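# Cap the marker and leave it on the desk

## Task

Press the cap onto the marker until it is fully seated, with the capped marker resting on the desk. Then open the gripper and back the robot away. The robot must not fall over or be left leaning, or the task fails. Anything that stays in place only because the robot holds it at the end does not count.

## Robot and tools

Robot: the LinearBot has an omnidirectional base and a column about 1.75 m tall. A carriage rides 1.0 m up and down it (lift_m) and carries two identical six-joint arms, left and right, each with a two-finger gripper. The arm bases sit about 0.57 m + lift_m above the floor, and carriage parts hang about 0.15 m below them. A hand reaches 0.78 m from its shoulder but only about 0.38 m below its arm base. A hand is about 0.16 m long and 0.1 m wide, or 0.14 m with the fingers open. The parked arm pose is joints 1-6 = 0, 0.05, 0.05, 1.45, 0, 0. Parked, the robot is about 0.95 m wide and 0.7 m long.

Cameras: carriage_camera is fixed, faces forward and tilts about 20 degrees down. left_wrist_camera and right_wrist_camera look out past the fingertips. Every image is 896x504 pixels.

Frames: the base frame has its origin on the floor under the base centre, with x forward, y left and z up. left_hand and right_hand are the midpoints between each hand's pads, given in this frame. Their quat_wxyz rotates the base axes into the hand axes: hand z runs along the fingers and hand y is the opening direction. A hand pointing straight up with joints 1, 5 and 6 at 0 reads (1, 0, 0, 0). The odometry frame is the base frame as it was when the scene began. base_odometry counts wheel turns only, so wheel slip shows up as motion. Heading runs -3.142 to 3.142, positive to the left.

Tool execute_actions: arguments are actions (a list holding zero or one action) and cameras (a list drawn from carriage_camera, left_wrist_camera, right_wrist_camera, all; omitted, null or ["all"] gives every camera, [] gives none). An action may contain base, joints, or both, and these motions start together. base holds exactly one relative move, measured from where the base last reported itself: translate_m (metres, forward positive, -2 to 2), strafe_m (metres, left positive, -2 to 2) or rotate_rad (radians, counter-clockwise positive, -6.3 to 6.3). joints is a single dictionary for both arms, keyed by joint name, and every value is an absolute target, not an offset. The keys and ranges are:
- lift_m: 0 to 1 m.
- left_/right_joint1_rad: -2.617 to 3.054. Turns the arm about vertical; 0 is forward, positive is left.
- joint2_rad: 0 to 3.141. Shoulder; 0 has the upper arm level and pointing back, 1.57 upright, 3.14 level and forward.
- joint3_rad: 0 to 3.141. Elbow; 0 is folded, 3.14 is straight.
- joint4_rad: -1.57 to 1.57. Wrist pitch; positive lifts the fingertips.
- joint5_rad: -1.57 to 1.57. Wrist yaw; positive swings the fingertips to the RIGHT.
- joint6_rad: -2.094 to 2.094. Roll about the finger axis; positive is clockwise as seen from the forearm.
- left_gripper_m / right_gripper_m: 0 to 0.093 m, the gap between the pads.
An unknown key or out-of-range value rejects the whole call and nothing moves. A joint or base left out of an action may still be driving toward its earlier target. An empty actions list only reports state and images.

Tool wait: seconds from 0 to 10. Nothing new is commanded; it returns the same things an empty action does.

Tool zoom_image: camera plus region [x0, y0, x1, y1] in pixels, measured from the top-left of that camera's latest full image, at most 504x504. It gives a sharper close-up.

Tool finished_scene: scene (integer) ends the current scene permanently and reports success. Call it only once the result is stable.

Reading results: base_status and joint_status describe how each commanded motion ended.
- "done" for the base only means the wheels turned the commanded amount.
- "off_target": the motion stopped short and may still be pushing.
- "contact_stop" or "time_out": that motion gave up its target and now holds where it stopped.
- "joint command not followed" (often with a "cause:" line) and "not_followed": a self-collision check refused arm targets. The gripper part still runs, and the refused targets can be retried later. To untangle empty arms, move only the refused arm clear first, then the other in a later call.
- on_its_own lists uncommanded items; there, "held at" gives the held target, not the actual position.
- A gripper closed on an object usually reads "off_target".
- motor_effort is a percentage of maximum, positive toward higher joint values, with the peak from the last action in brackets. It is noisy and biased. If lift effort keeps dropping as the carriage lowers, a hand is resting on something. If drive_wheels is higher at rest than after a free move, the base is still pressing on something.
If one call reports a stop, later motion calls in the same reply are skipped. After one arm is in contact, the base may roll about 0.3 m more.

Cautions:
- Hand readings drift, more so at long reach. A level arm sags 10-17 cm under 1 kg.
- Arms and grippers have no contact stop. A blocked arm keeps pushing and snaps to its target once it is freed.
- Pad force is about 45-60 N.
- Never let the arms strike or squeeze each other.
- If a drive is stopped by an obstacle, back off about 0.2 m, or turn back, and repeat once if needed.
- Avoid driving backward into a table edge; the base can slide under it and the column can catch.
- Tipping is most likely with the carriage high, arms stretched out, loads held, pulling, or sudden stops. No sensor reports tilt; only the images show it.
- Outstretched arms heat quickly. MOTOR HOT appears at 75 °C. At 90 °C that arm halts for 10 s, and at 100 °C it goes limp and drops until it cools; both show as OVER-TEMPERATURE FAULT and "limit_stop_at_motor_heat". Resend targets afterward.
- While you are composing a reply, the robot keeps holding its last command.
- Avoid dropping, slamming or shoving hard.

Each tool is called after "Call:" by a JSON object that holds its "op" and its "data", one argument or row to a line.

## Session

Call:
{"op": "execute_actions", "data": {
  "actions": []
}}

Scene clock: 0.00 s.
base_odometry: x=+0.000 y=+0.000 heading=+0.000 (m, m, rad; odometry frame)
base_status: not commanded
joint_positions: lift_m=+0.303 left_joint1_rad=+0.015 left_joint2_rad=+0.047 left_joint3_rad=+0.051 left_joint4_rad=+1.480 left_joint5_rad=+0.052 left_joint6_rad=+0.015 left_gripper_m=+0.095 right_joint1_rad=+0.021 right_joint2_rad=+0.025 right_joint3_rad=+0.020 right_joint4_rad=+1.431 right_joint5_rad=-0.005 right_joint6_rad=-0.023 right_gripper_m=+0.095
joint_status: not commanded
motor_effort: lift_m=+18 drive_wheels=-2 (%)
left_hand: x=+0.2957 y=+0.3374 z=+1.2949 quat_wxyz=(+0.999, +0.026, +0.043, +0.014) (m; base frame)
right_hand: x=+0.3101 y=-0.3444 z=+1.2854 quat_wxyz=(+0.997, -0.004, +0.073, -0.001) (m; base frame)
pictures: carriage_camera, left_wrist_camera, right_wrist_camera
Images, in order (width x height): carriage_camera 896x504, left_wrist_camera 896x504, right_wrist_camera 896x504.

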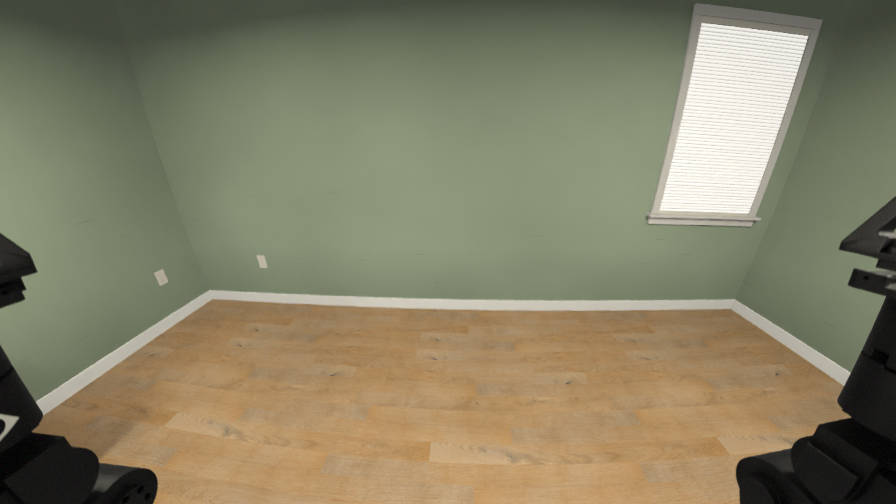

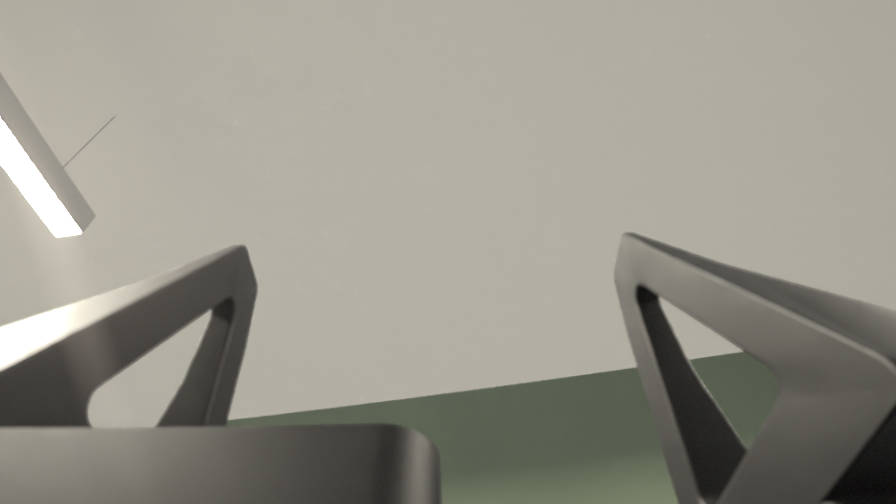

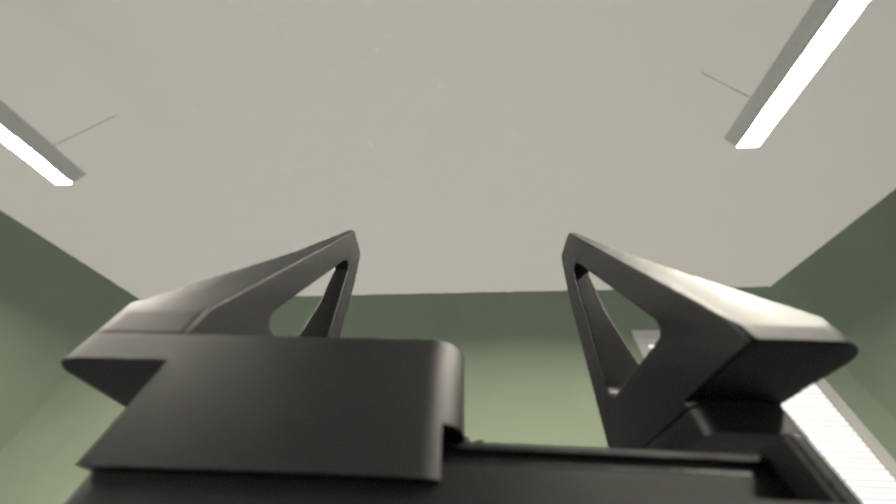

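Call:
{"op": "execute_actions", "data": {
  "actions": [
    {"base": {"rotate_rad": 1.57}}
  ],
  "cameras": ["carriage_camera"]
}}

Scene clock: 3.17 s.
base_odometry: x=+0.000 y=+0.000 heading=+1.570 (m, m, rad; odometry frame)
base_status: done
joint_positions: lift_m=+0.303 left_joint1_rad=+0.015 left_joint2_rad=+0.047 left_joint3_rad=+0.051 left_joint4_rad=+1.480 left_joint5_rad=+0.052 left_joint6_rad=+0.015 left_gripper_m=+0.095 right_joint1_rad=+0.021 right_joint2_rad=+0.025 right_joint3_rad=+0.020 right_joint4_rad=+1.430 right_joint5_rad=-0.005 right_joint6_rad=-0.023 right_gripper_m=+0.095
joint_status: not commanded
motor_effort: lift_m=+17(18) drive_wheels=+4(15) (%)
left_hand: x=+0.2957 y=+0.3374 z=+1.2949 quat_wxyz=(+0.999, +0.026, +0.043, +0.014) (m; base frame)
right_hand: x=+0.3103 y=-0.3444 z=+1.2854 quat_wxyz=(+0.997, -0.004, +0.073, -0.001) (m; base frame)
pictures: carriage_camera
Images, in order (width x height): carriage_camera 896x504.

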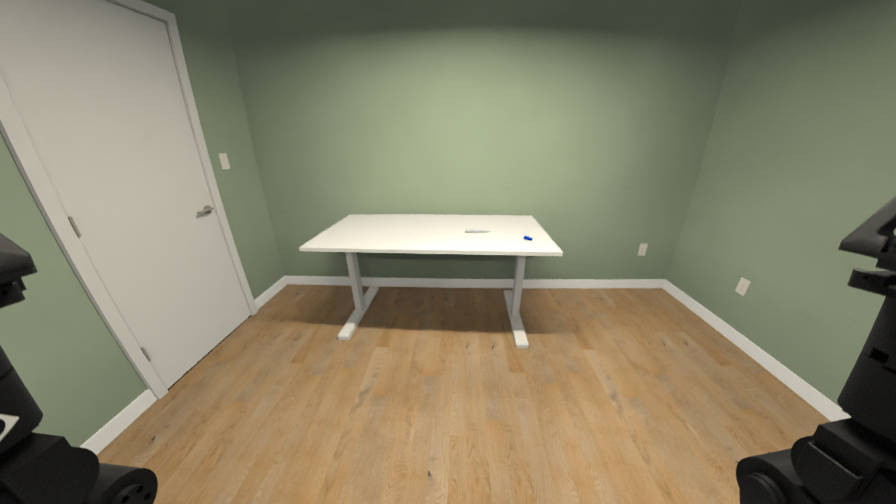

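Call:
{"op": "zoom_image", "data": {
  "camera": "carriage_camera",
  "region": [420, 200, 580, 270]
}}

Region (420, 200, 580, 270) of carriage_camera's 896x504 image, scaled by 3.150, with more detail than that image has; it fills the top 220 rows of this view, and the rest is white.

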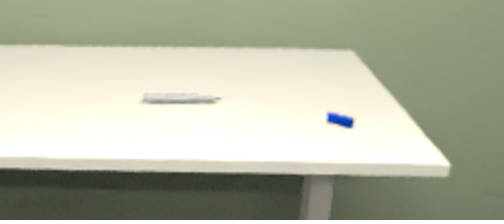

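Call:
{"op": "execute_actions", "data": {
  "actions": [
    {"base": {"strafe_m": -0.38}, "joints": {"lift_m": 0.4}}
  ],
  "cameras": []
}}

Call:
{"op": "execute_actions", "data": {
  "actions": [
    {"base": {"translate_m": 0.9}}
  ],
  "cameras": ["carriage_camera"]
}}

Scene clock: 6.23 s.
base_odometry: x=+0.380 y=+0.000 heading=+1.571 (m, m, rad; odometry frame)
base_status: done
joint_positions: lift_m=+0.400 left_joint1_rad=+0.015 left_joint2_rad=+0.047 left_joint3_rad=+0.051 left_joint4_rad=+1.480 left_joint5_rad=+0.052 left_joint6_rad=+0.015 left_gripper_m=+0.095 right_joint1_rad=+0.021 right_joint2_rad=+0.025 right_joint3_rad=+0.020 right_joint4_rad=+1.430 right_joint5_rad=-0.005 right_joint6_rad=-0.023 right_gripper_m=+0.095
joint_status: all done
motor_effort: lift_m=+18(22) drive_wheels=-9(18) (%)
left_hand: x=+0.2957 y=+0.3374 z=+1.3922 quat_wxyz=(+0.999, +0.026, +0.043, +0.014) (m; base frame)
right_hand: x=+0.3103 y=-0.3444 z=+1.3827 quat_wxyz=(+0.997, -0.004, +0.073, -0.001) (m; base frame)
pictures: none
No camera images: the call's "cameras" was empty. Leave "cameras" out to get every camera's image.

Scene clock: 10.30 s.
base_odometry: x=+0.381 y=+0.900 heading=+1.570 (m, m, rad; odometry frame)
base_status: done
joint_positions: lift_m=+0.400 left_joint1_rad=+0.015 left_joint2_rad=+0.047 left_joint3_rad=+0.051 left_joint4_rad=+1.481 left_joint5_rad=+0.052 left_joint6_rad=+0.015 left_gripper_m=+0.095 right_joint1_rad=+0.021 right_joint2_rad=+0.025 right_joint3_rad=+0.020 right_joint4_rad=+1.430 right_joint5_rad=-0.005 right_joint6_rad=-0.023 right_gripper_m=+0.095
joint_status: not commanded
motor_effort: lift_m=+19(19) drive_wheels=-7(13) (%)
left_hand: x=+0.2955 y=+0.3374 z=+1.3922 quat_wxyz=(+0.999, +0.026, +0.043, +0.014) (m; base frame)
right_hand: x=+0.3103 y=-0.3444 z=+1.3827 quat_wxyz=(+0.997, -0.004, +0.073, -0.001) (m; base frame)
pictures: carriage_camera
Images, in order (width x height): carriage_camera 896x504.

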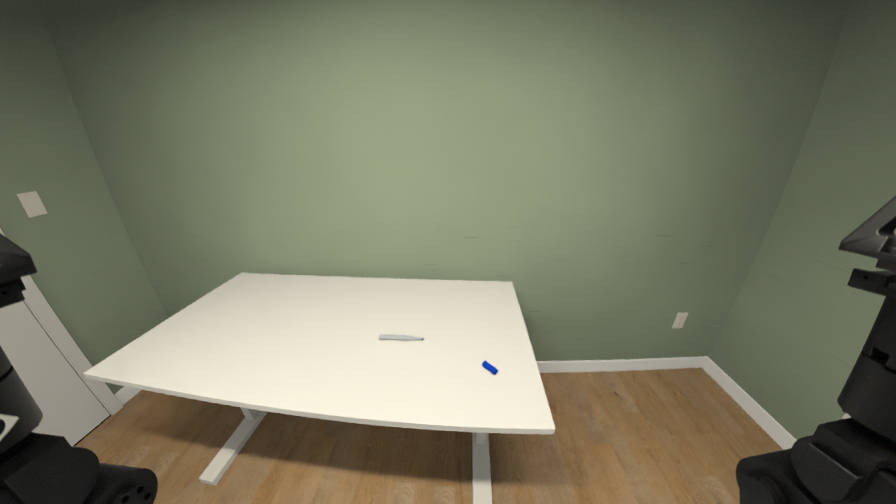

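Call:
{"op": "execute_actions", "data": {
  "actions": [
    {"joints": {"left_joint2_rad": 1.3, "left_joint3_rad": 1.0, "left_joint4_rad": -1.27, "right_joint2_rad": 1.6, "right_joint3_rad": 1.3, "right_joint4_rad": -1.27}}
  ]
}}

Scene clock: 13.03 s.
base_odometry: x=+0.381 y=+0.900 heading=+1.570 (m, m, rad; odometry frame)
base_status: not commanded
joint_positions: lift_m=+0.400 left_joint1_rad=+0.015 left_joint2_rad=+1.305 left_joint3_rad=+0.976 left_joint4_rad=-1.266 left_joint5_rad=+0.052 left_joint6_rad=+0.015 left_gripper_m=+0.095 right_joint1_rad=+0.021 right_joint2_rad=+1.597 right_joint3_rad=+1.264 right_joint4_rad=-1.266 right_joint5_rad=-0.005 right_joint6_rad=-0.023 right_gripper_m=+0.095
joint_status: all done
motor_effort: lift_m=+18(19) drive_wheels=+3(7) (%)
left_hand: x=+0.4692 y=+0.3401 z=+1.0608 quat_wxyz=(-0.012, +0.000, +1.000, -0.026) (m; base frame)
right_hand: x=+0.5443 y=-0.3396 z=+1.0688 quat_wxyz=(-0.014, -0.022, +1.000, +0.003) (m; base frame)
pictures: carriage_camera, left_wrist_camera, right_wrist_camera
Images, in order (width x height): carriage_camera 896x504, left_wrist_camera 896x504, right_wrist_camera 896x504.

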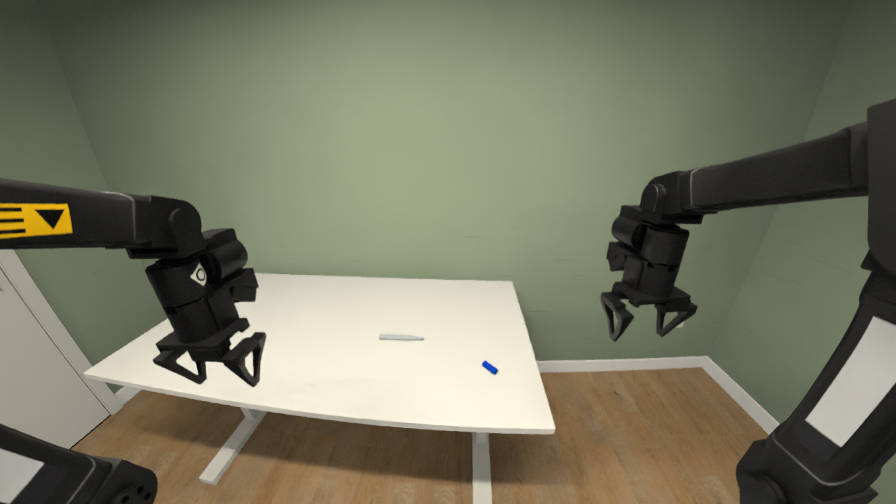

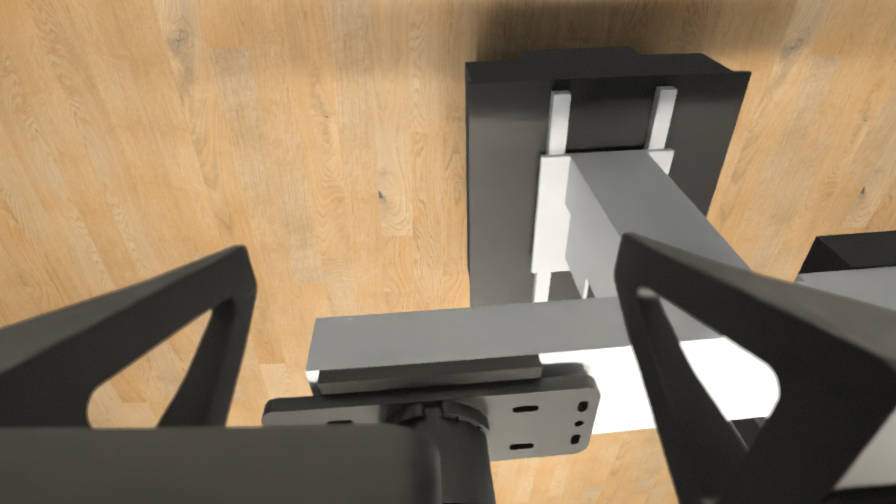

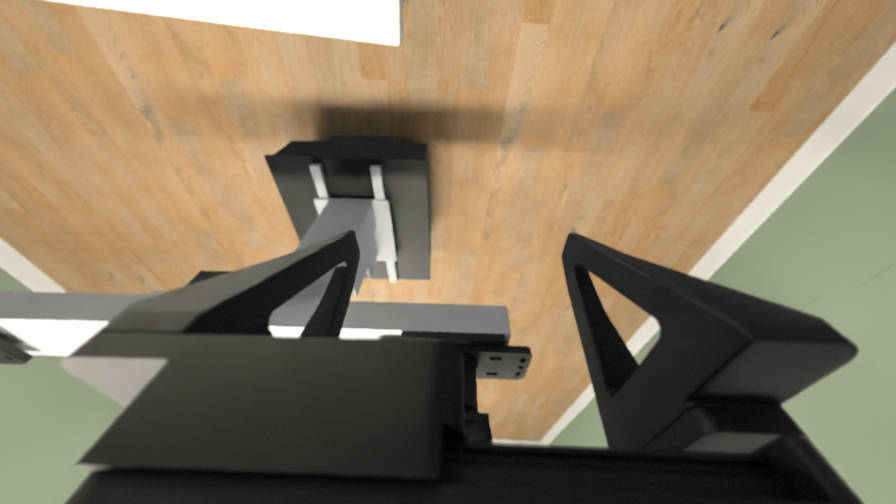

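Call:
{"op": "execute_actions", "data": {
  "actions": [
    {"base": {"translate_m": 0.22}}
  ]
}}

Scene clock: 15.97 s.
base_odometry: x=+0.382 y=+1.120 heading=+1.569 (m, m, rad; odometry frame)
base_status: done
joint_positions: lift_m=+0.400 left_joint1_rad=+0.015 left_joint2_rad=+1.305 left_joint3_rad=+0.976 left_joint4_rad=-1.267 left_joint5_rad=+0.052 left_joint6_rad=+0.015 left_gripper_m=+0.095 right_joint1_rad=+0.021 right_joint2_rad=+1.597 right_joint3_rad=+1.264 right_joint4_rad=-1.267 right_joint5_rad=-0.005 right_joint6_rad=-0.023 right_gripper_m=+0.095
joint_status: not commanded
motor_effort: lift_m=+18(19) drive_wheels=-7(13) (%)
left_hand: x=+0.4690 y=+0.3400 z=+1.0608 quat_wxyz=(-0.012, +0.000, +1.000, -0.026) (m; base frame)
right_hand: x=+0.5440 y=-0.3396 z=+1.0688 quat_wxyz=(-0.015, -0.022, +1.000, +0.003) (m; base frame)
pictures: carriage_camera, left_wrist_camera, right_wrist_camera
Images, in order (width x height): carriage_camera 896x504, left_wrist_camera 896x504, right_wrist_camera 896x504.

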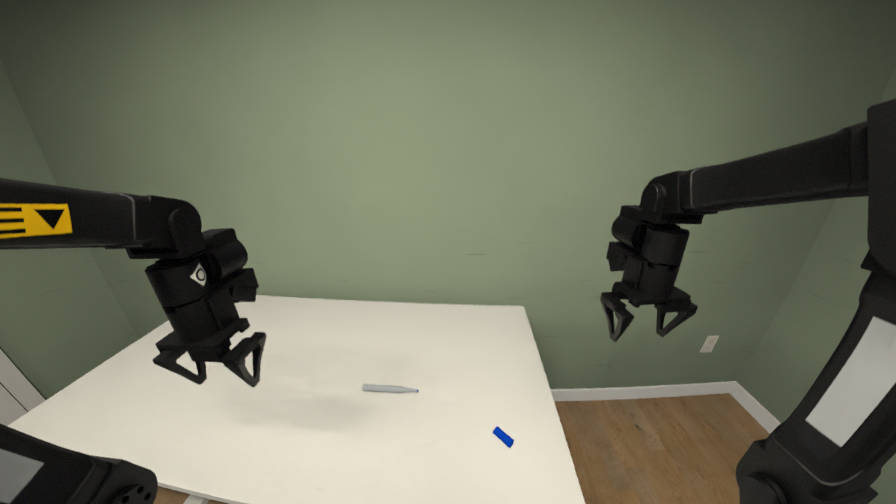

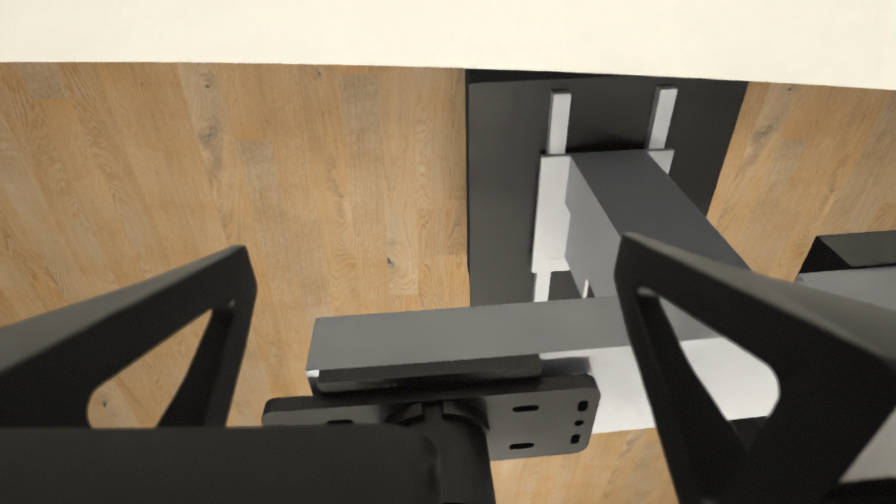

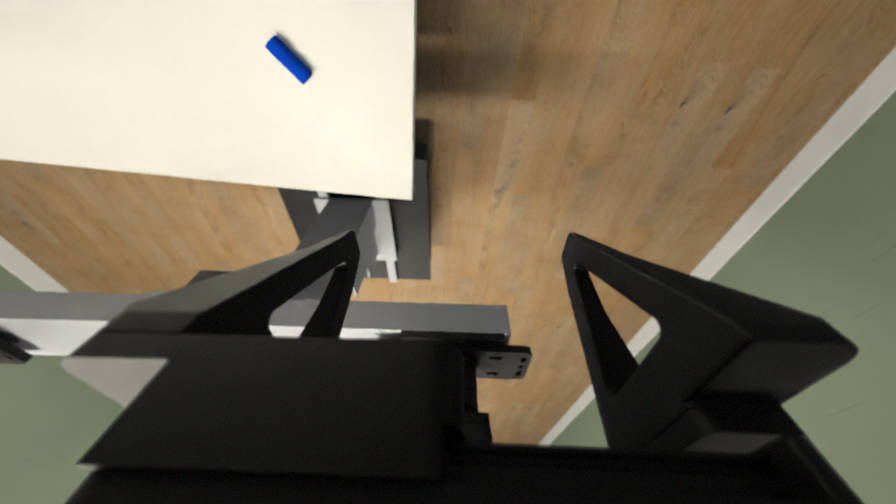

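Call:
{"op": "zoom_image", "data": {
  "camera": "carriage_camera",
  "region": [350, 370, 530, 460]
}}

Call:
{"op": "zoom_image", "data": {
  "camera": "right_wrist_camera",
  "region": [240, 20, 340, 100]
}}

Region (350, 370, 530, 460) of carriage_camera's 896x504 image, scaled by 2.800, with more detail than that image has.

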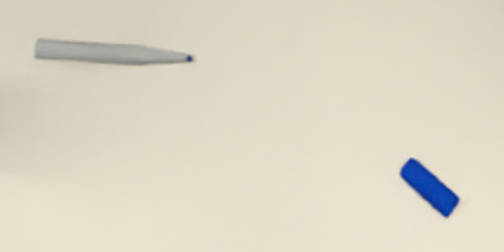

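Region (240, 20, 340, 100) of right_wrist_camera's 896x504 image, scaled by 5.040, with more detail than that image has; it fills the top 403 rows of this view, and the rest is white.

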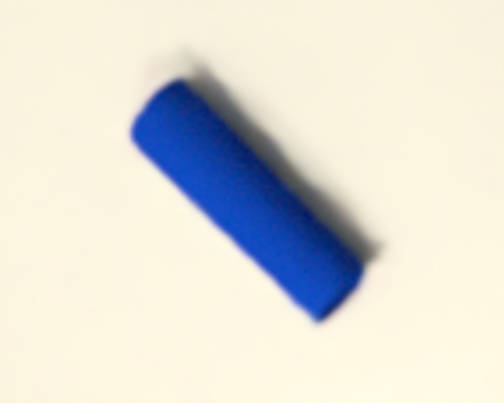

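Call:
{"op": "execute_actions", "data": {
  "actions": [
    {"joints": {"left_joint1_rad": -0.336, "left_joint2_rad": 2.613, "left_joint3_rad": 1.917, "left_joint4_rad": -0.875, "left_joint5_rad": 0, "left_joint6_rad": -1.845, "right_joint1_rad": 0.6485, "right_joint2_rad": 2.314, "right_joint3_rad": 1.321, "right_joint4_rad": -0.578, "right_joint5_rad": 0, "right_joint6_rad": -0.14}}
  ]
}}

Scene clock: 19.53 s.
base_odometry: x=+0.382 y=+1.120 heading=+1.569 (m, m, rad; odometry frame)
base_status: not commanded
joint_positions: lift_m=+0.400 left_joint1_rad=-0.337 left_joint2_rad=+2.626 left_joint3_rad=+1.896 left_joint4_rad=-0.869 left_joint5_rad=+0.000 left_joint6_rad=-1.840 left_gripper_m=+0.095 right_joint1_rad=+0.654 right_joint2_rad=+2.311 right_joint3_rad=+1.303 right_joint4_rad=-0.587 right_joint5_rad=-0.001 right_joint6_rad=-0.133 right_gripper_m=+0.095
joint_status: all done
motor_effort: lift_m=+19(19) drive_wheels=-7(7) (%)
left_hand: x=+0.7123 y=+0.1925 z=+0.8396 quat_wxyz=(-0.007, -0.683, +0.731, +0.013) (m; base frame)
right_hand: x=+0.5694 y=-0.1187 z=+0.8480 quat_wxyz=(-0.012, -0.384, +0.923, -0.003) (m; base frame)
pictures: carriage_camera, left_wrist_camera, right_wrist_camera
Images, in order (width x height): carriage_camera 896x504, left_wrist_camera 896x504, right_wrist_camera 896x504.

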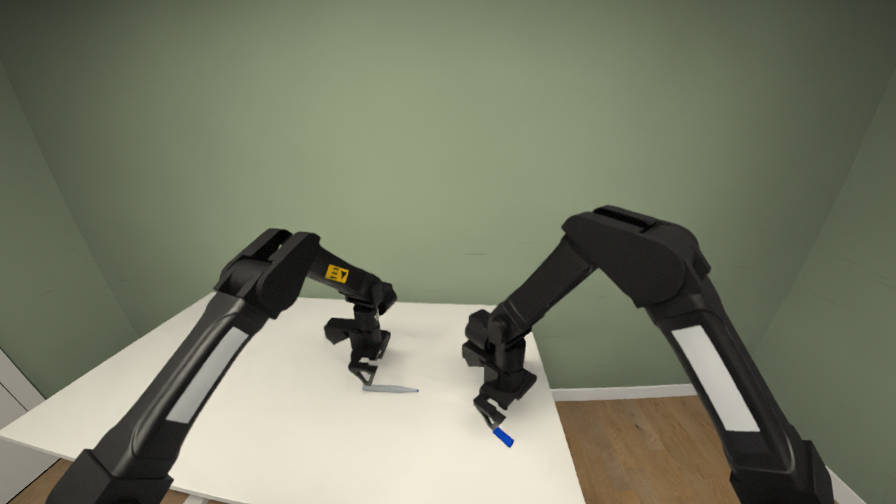

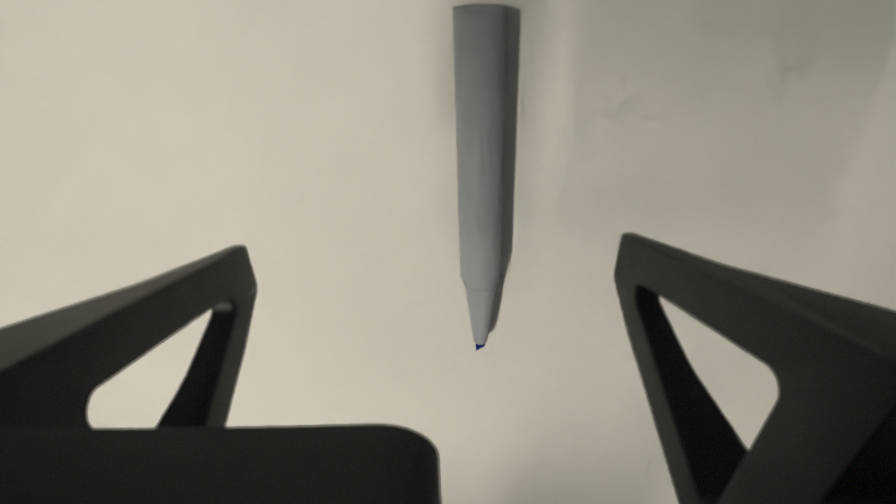

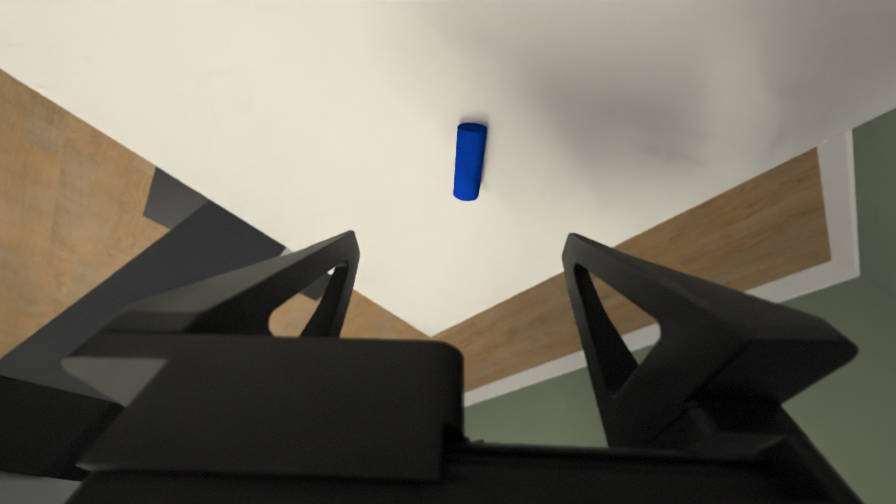

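Call:
{"op": "zoom_image", "data": {
  "camera": "right_wrist_camera",
  "region": [420, 110, 520, 210]
}}

Region (420, 110, 520, 210) of right_wrist_camera's 896x504 image, scaled by 5.040, with more detail than that image has.

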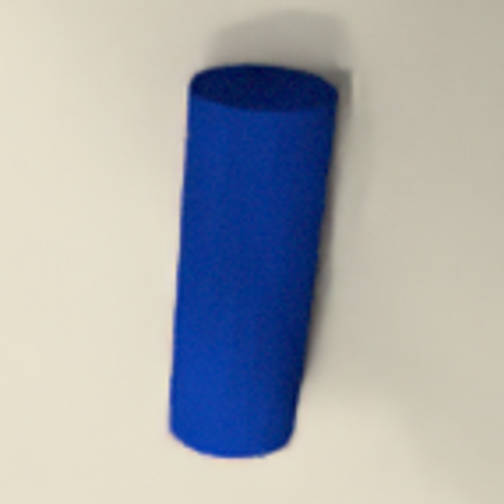

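Call:
{"op": "execute_actions", "data": {
  "actions": [
    {"joints": {"left_joint1_rad": -0.3186, "left_joint2_rad": 2.754, "left_joint3_rad": 1.986, "left_joint4_rad": -0.775, "left_joint6_rad": -1.83, "right_joint1_rad": 0.612, "right_joint2_rad": 2.476, "right_joint3_rad": 1.325, "right_joint4_rad": -0.396, "right_joint6_rad": -0.095}}
  ]
}}

Scene clock: 21.07 s.
base_odometry: x=+0.382 y=+1.120 heading=+1.569 (m, m, rad; odometry frame)
base_status: not commanded
joint_positions: lift_m=+0.400 left_joint1_rad=-0.327 left_joint2_rad=+2.769 left_joint3_rad=+1.981 left_joint4_rad=-0.774 left_joint5_rad=+0.000 left_joint6_rad=-1.831 left_gripper_m=+0.095 right_joint1_rad=+0.611 right_joint2_rad=+2.484 right_joint3_rad=+1.303 right_joint4_rad=-0.408 right_joint5_rad=-0.001 right_joint6_rad=-0.100 right_gripper_m=+0.095
joint_status: all done
motor_effort: lift_m=+19(18) drive_wheels=-6(7) (%)
left_hand: x=+0.7311 y=+0.1910 z=+0.7931 quat_wxyz=(+0.002, -0.683, +0.730, -0.004) (m; base frame)
right_hand: x=+0.5785 y=-0.1322 z=+0.7856 quat_wxyz=(-0.009, -0.348, +0.938, -0.002) (m; base frame)
pictures: carriage_camera, left_wrist_camera, right_wrist_camera
Images, in order (width x height): carriage_camera 896x504, left_wrist_camera 896x504, right_wrist_camera 896x504.

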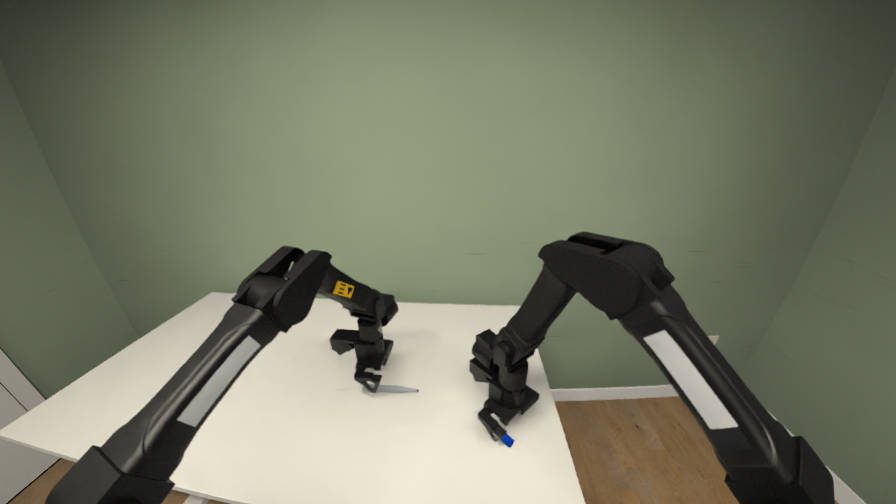

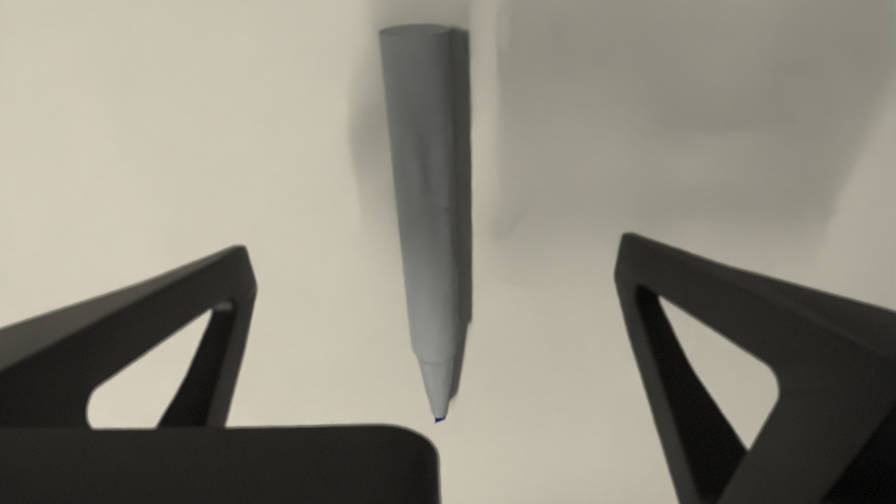

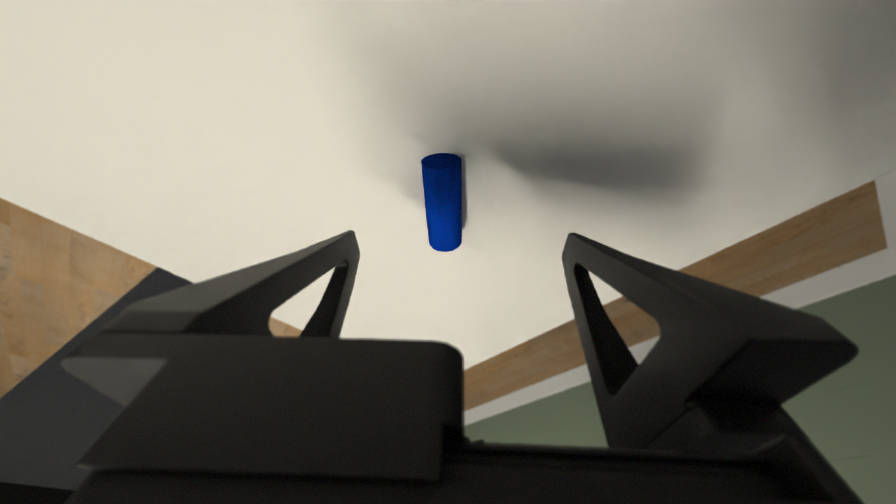

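Call:
{"op": "zoom_image", "data": {
  "camera": "right_wrist_camera",
  "region": [390, 140, 500, 260]
}}

Call:
{"op": "zoom_image", "data": {
  "camera": "carriage_camera",
  "region": [460, 390, 560, 460]
}}

Region (390, 140, 500, 260) of right_wrist_camera's 896x504 image, scaled by 4.200, with more detail than that image has; it fills the left 462 columns of this view, and the rest is white.

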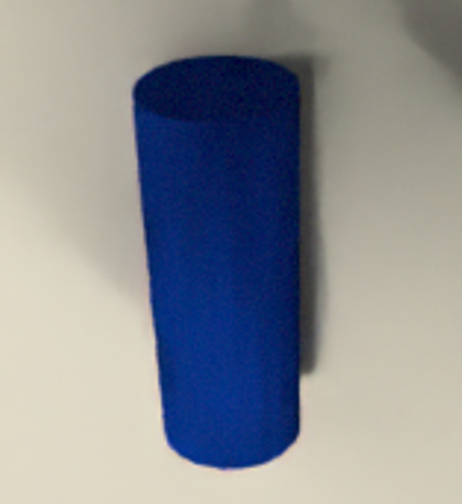

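Region (460, 390, 560, 460) of carriage_camera's 896x504 image, scaled by 5.040, with more detail than that image has; it fills the top 353 rows of this view, and the rest is white.

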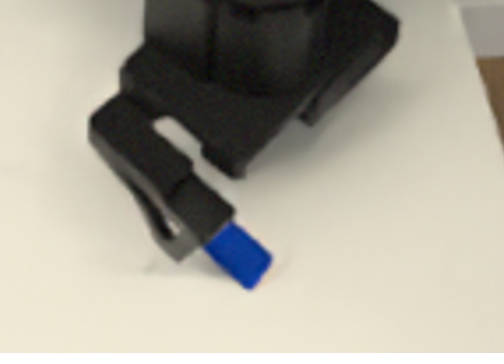

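Call:
{"op": "execute_actions", "data": {
  "actions": [
    {"joints": {"left_joint1_rad": -0.262, "left_joint2_rad": 2.763, "left_joint3_rad": 1.927, "left_joint4_rad": -0.71, "left_joint6_rad": -1.777, "right_joint1_rad": 0.636, "right_joint2_rad": 2.52, "right_joint3_rad": 1.36, "right_joint4_rad": -0.37, "right_joint6_rad": -0.085}}
  ]
}}

Scene clock: 22.43 s.
base_odometry: x=+0.382 y=+1.120 heading=+1.569 (m, m, rad; odometry frame)
base_status: not commanded
joint_positions: lift_m=+0.400 left_joint1_rad=-0.254 left_joint2_rad=+2.769 left_joint3_rad=+1.935 left_joint4_rad=-0.718 left_joint5_rad=+0.000 left_joint6_rad=-1.782 left_gripper_m=+0.095 right_joint1_rad=+0.632 right_joint2_rad=+2.505 right_joint3_rad=+1.336 right_joint4_rad=-0.379 right_joint5_rad=-0.001 right_joint6_rad=-0.091 right_gripper_m=+0.095
joint_status: all done
motor_effort: lift_m=+19(18) drive_wheels=-6(3) (%)
left_hand: x=+0.7374 y=+0.2255 z=+0.7833 quat_wxyz=(+0.005, -0.692, +0.722, -0.008) (m; base frame)
right_hand: x=+0.5871 y=-0.1160 z=+0.7833 quat_wxyz=(+0.011, -0.354, +0.935, +0.004) (m; base frame)
pictures: carriage_camera, left_wrist_camera, right_wrist_camera
Images, in order (width x height): carriage_camera 896x504, left_wrist_camera 896x504, right_wrist_camera 896x504.

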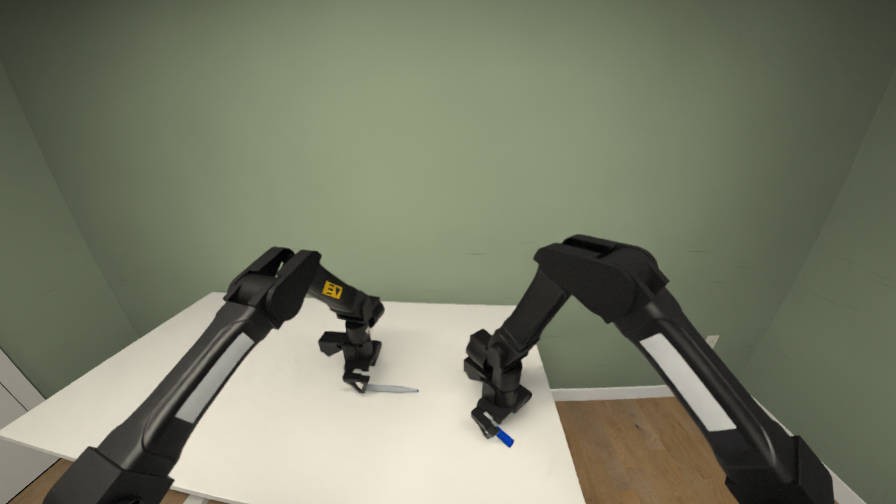

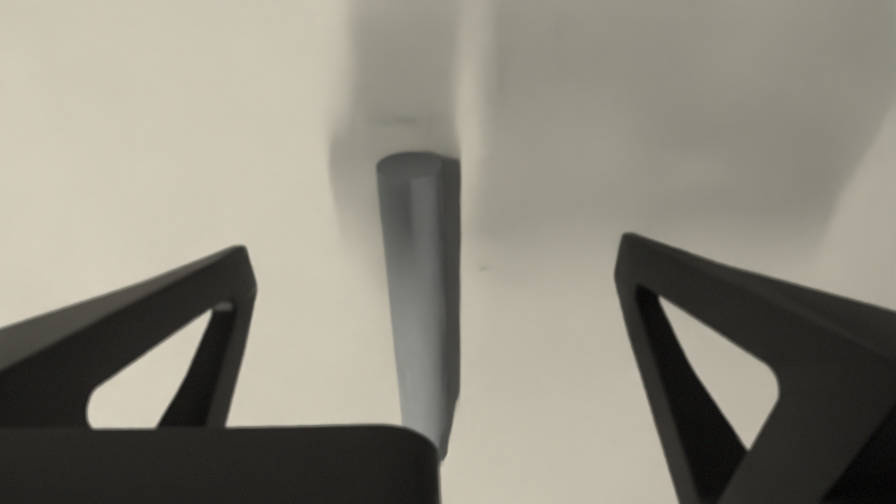

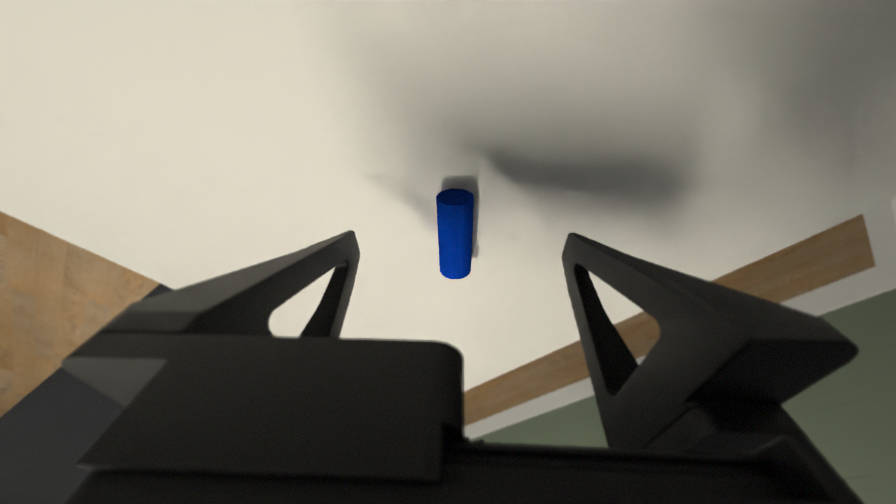

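Call:
{"op": "execute_actions", "data": {
  "actions": [
    {"joints": {"lift_m": 0.385, "left_joint1_rad": -0.285}}
  ]
}}

Scene clock: 23.10 s.
base_odometry: x=+0.382 y=+1.120 heading=+1.569 (m, m, rad; odometry frame)
base_status: not commanded
joint_positions: lift_m=+0.385 left_joint1_rad=-0.281 left_joint2_rad=+2.776 left_joint3_rad=+1.935 left_joint4_rad=-0.715 left_joint5_rad=+0.000 left_joint6_rad=-1.782 left_gripper_m=+0.095 right_joint1_rad=+0.632 right_joint2_rad=+2.518 right_joint3_rad=+1.336 right_joint4_rad=-0.375 right_joint5_rad=+0.000 right_joint6_rad=-0.091 right_gripper_m=+0.095
joint_status: all done
motor_effort: lift_m=+16(17) drive_wheels=-7(7) (%)
left_hand: x=+0.7325 y=+0.2138 z=+0.7651 quat_wxyz=(+0.004, -0.682, +0.731, -0.006) (m; base frame)
right_hand: x=+0.5848 y=-0.1178 z=+0.7637 quat_wxyz=(+0.007, -0.354, +0.935, +0.002) (m; base frame)
pictures: carriage_camera, left_wrist_camera, right_wrist_camera
Images, in order (width x height): carriage_camera 896x504, left_wrist_camera 896x504, right_wrist_camera 896x504.

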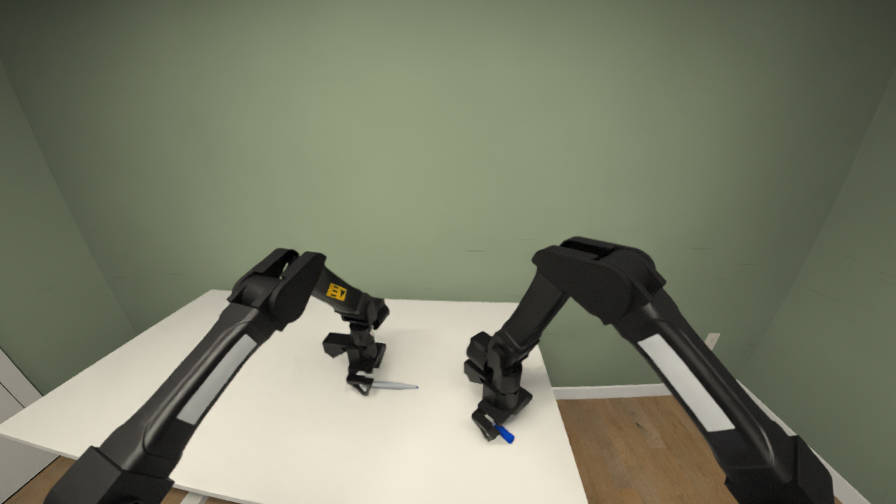

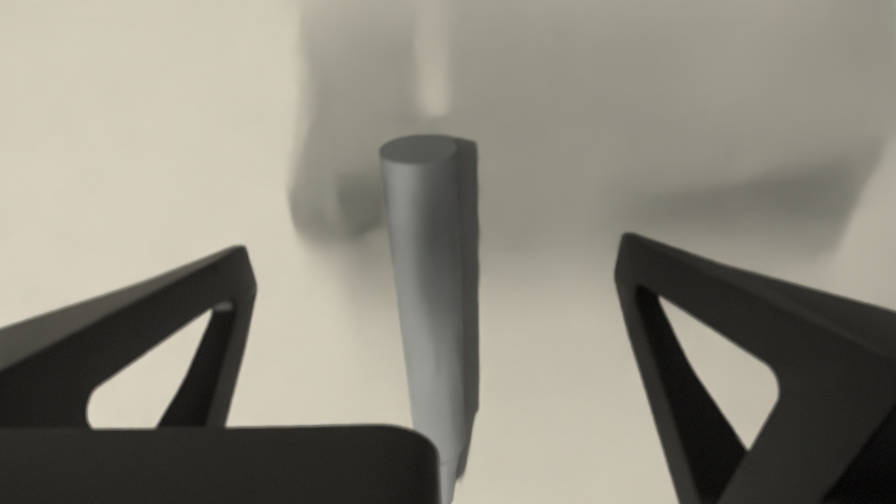

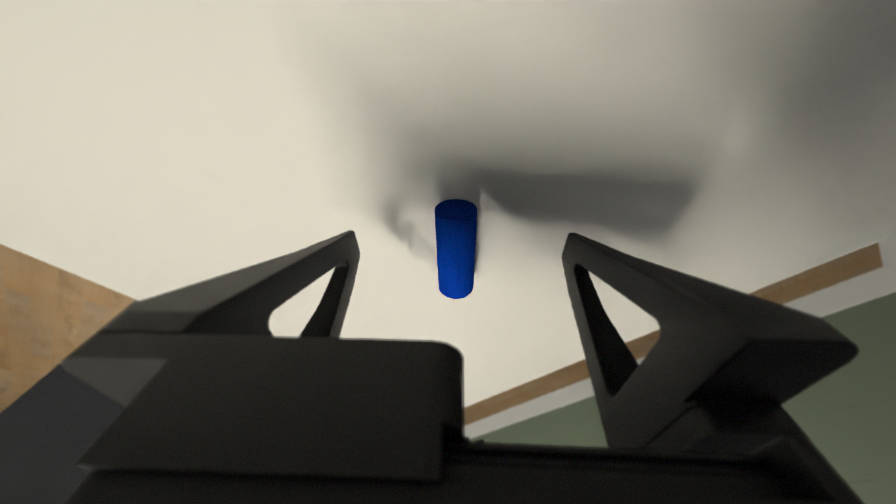

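Call:
{"op": "execute_actions", "data": {
  "actions": [
    {"joints": {"lift_m": 0.37}}
  ]
}}

Scene clock: 23.80 s.
base_odometry: x=+0.382 y=+1.120 heading=+1.569 (m, m, rad; odometry frame)
base_status: not commanded
joint_positions: lift_m=+0.370 left_joint1_rad=-0.281 left_joint2_rad=+2.776 left_joint3_rad=+1.935 left_joint4_rad=-0.714 left_joint5_rad=+0.000 left_joint6_rad=-1.782 left_gripper_m=+0.095 right_joint1_rad=+0.632 right_joint2_rad=+2.523 right_joint3_rad=+1.336 right_joint4_rad=-0.373 right_joint5_rad=+0.000 right_joint6_rad=-0.091 right_gripper_m=+0.095
joint_status: all done
motor_effort: lift_m=+17(17) drive_wheels=+3(9) (%)
left_hand: x=+0.7331 y=+0.2136 z=+0.7503 quat_wxyz=(+0.004, -0.682, +0.731, -0.007) (m; base frame)
right_hand: x=+0.5839 y=-0.1184 z=+0.7469 quat_wxyz=(+0.005, -0.354, +0.935, +0.002) (m; base frame)
pictures: carriage_camera, left_wrist_camera, right_wrist_camera
Images, in order (width x height): carriage_camera 896x504, left_wrist_camera 896x504, right_wrist_camera 896x504.

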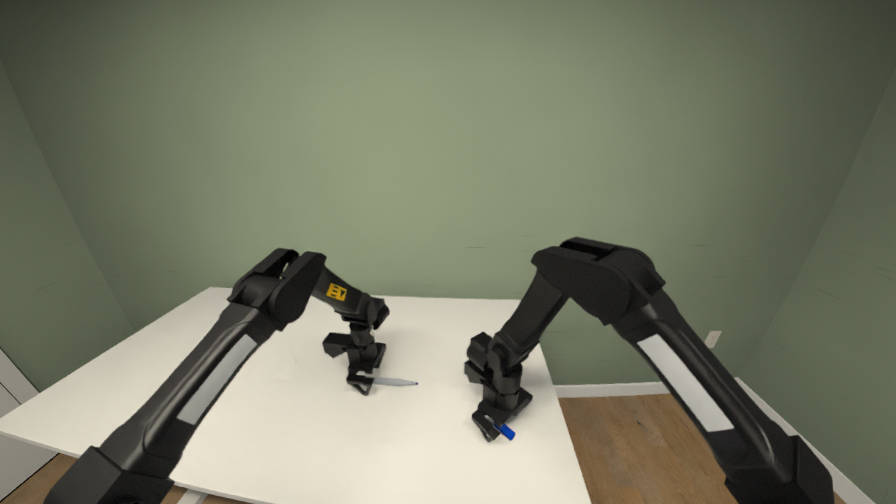

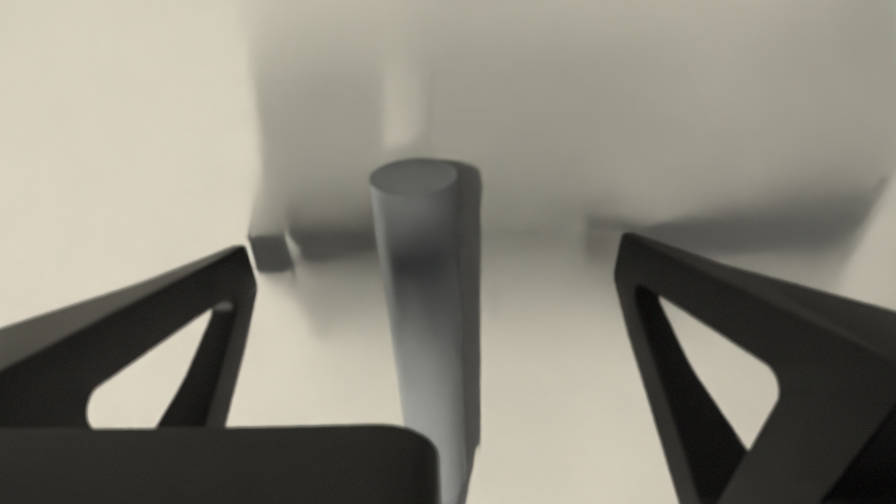

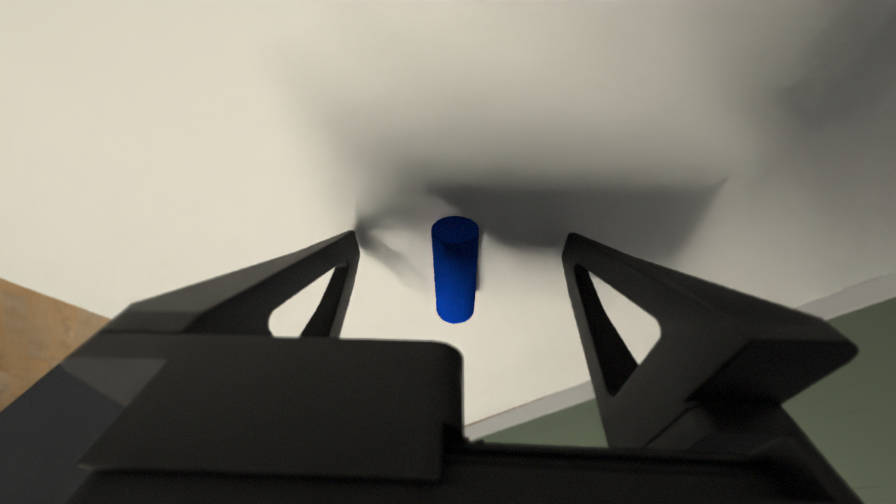

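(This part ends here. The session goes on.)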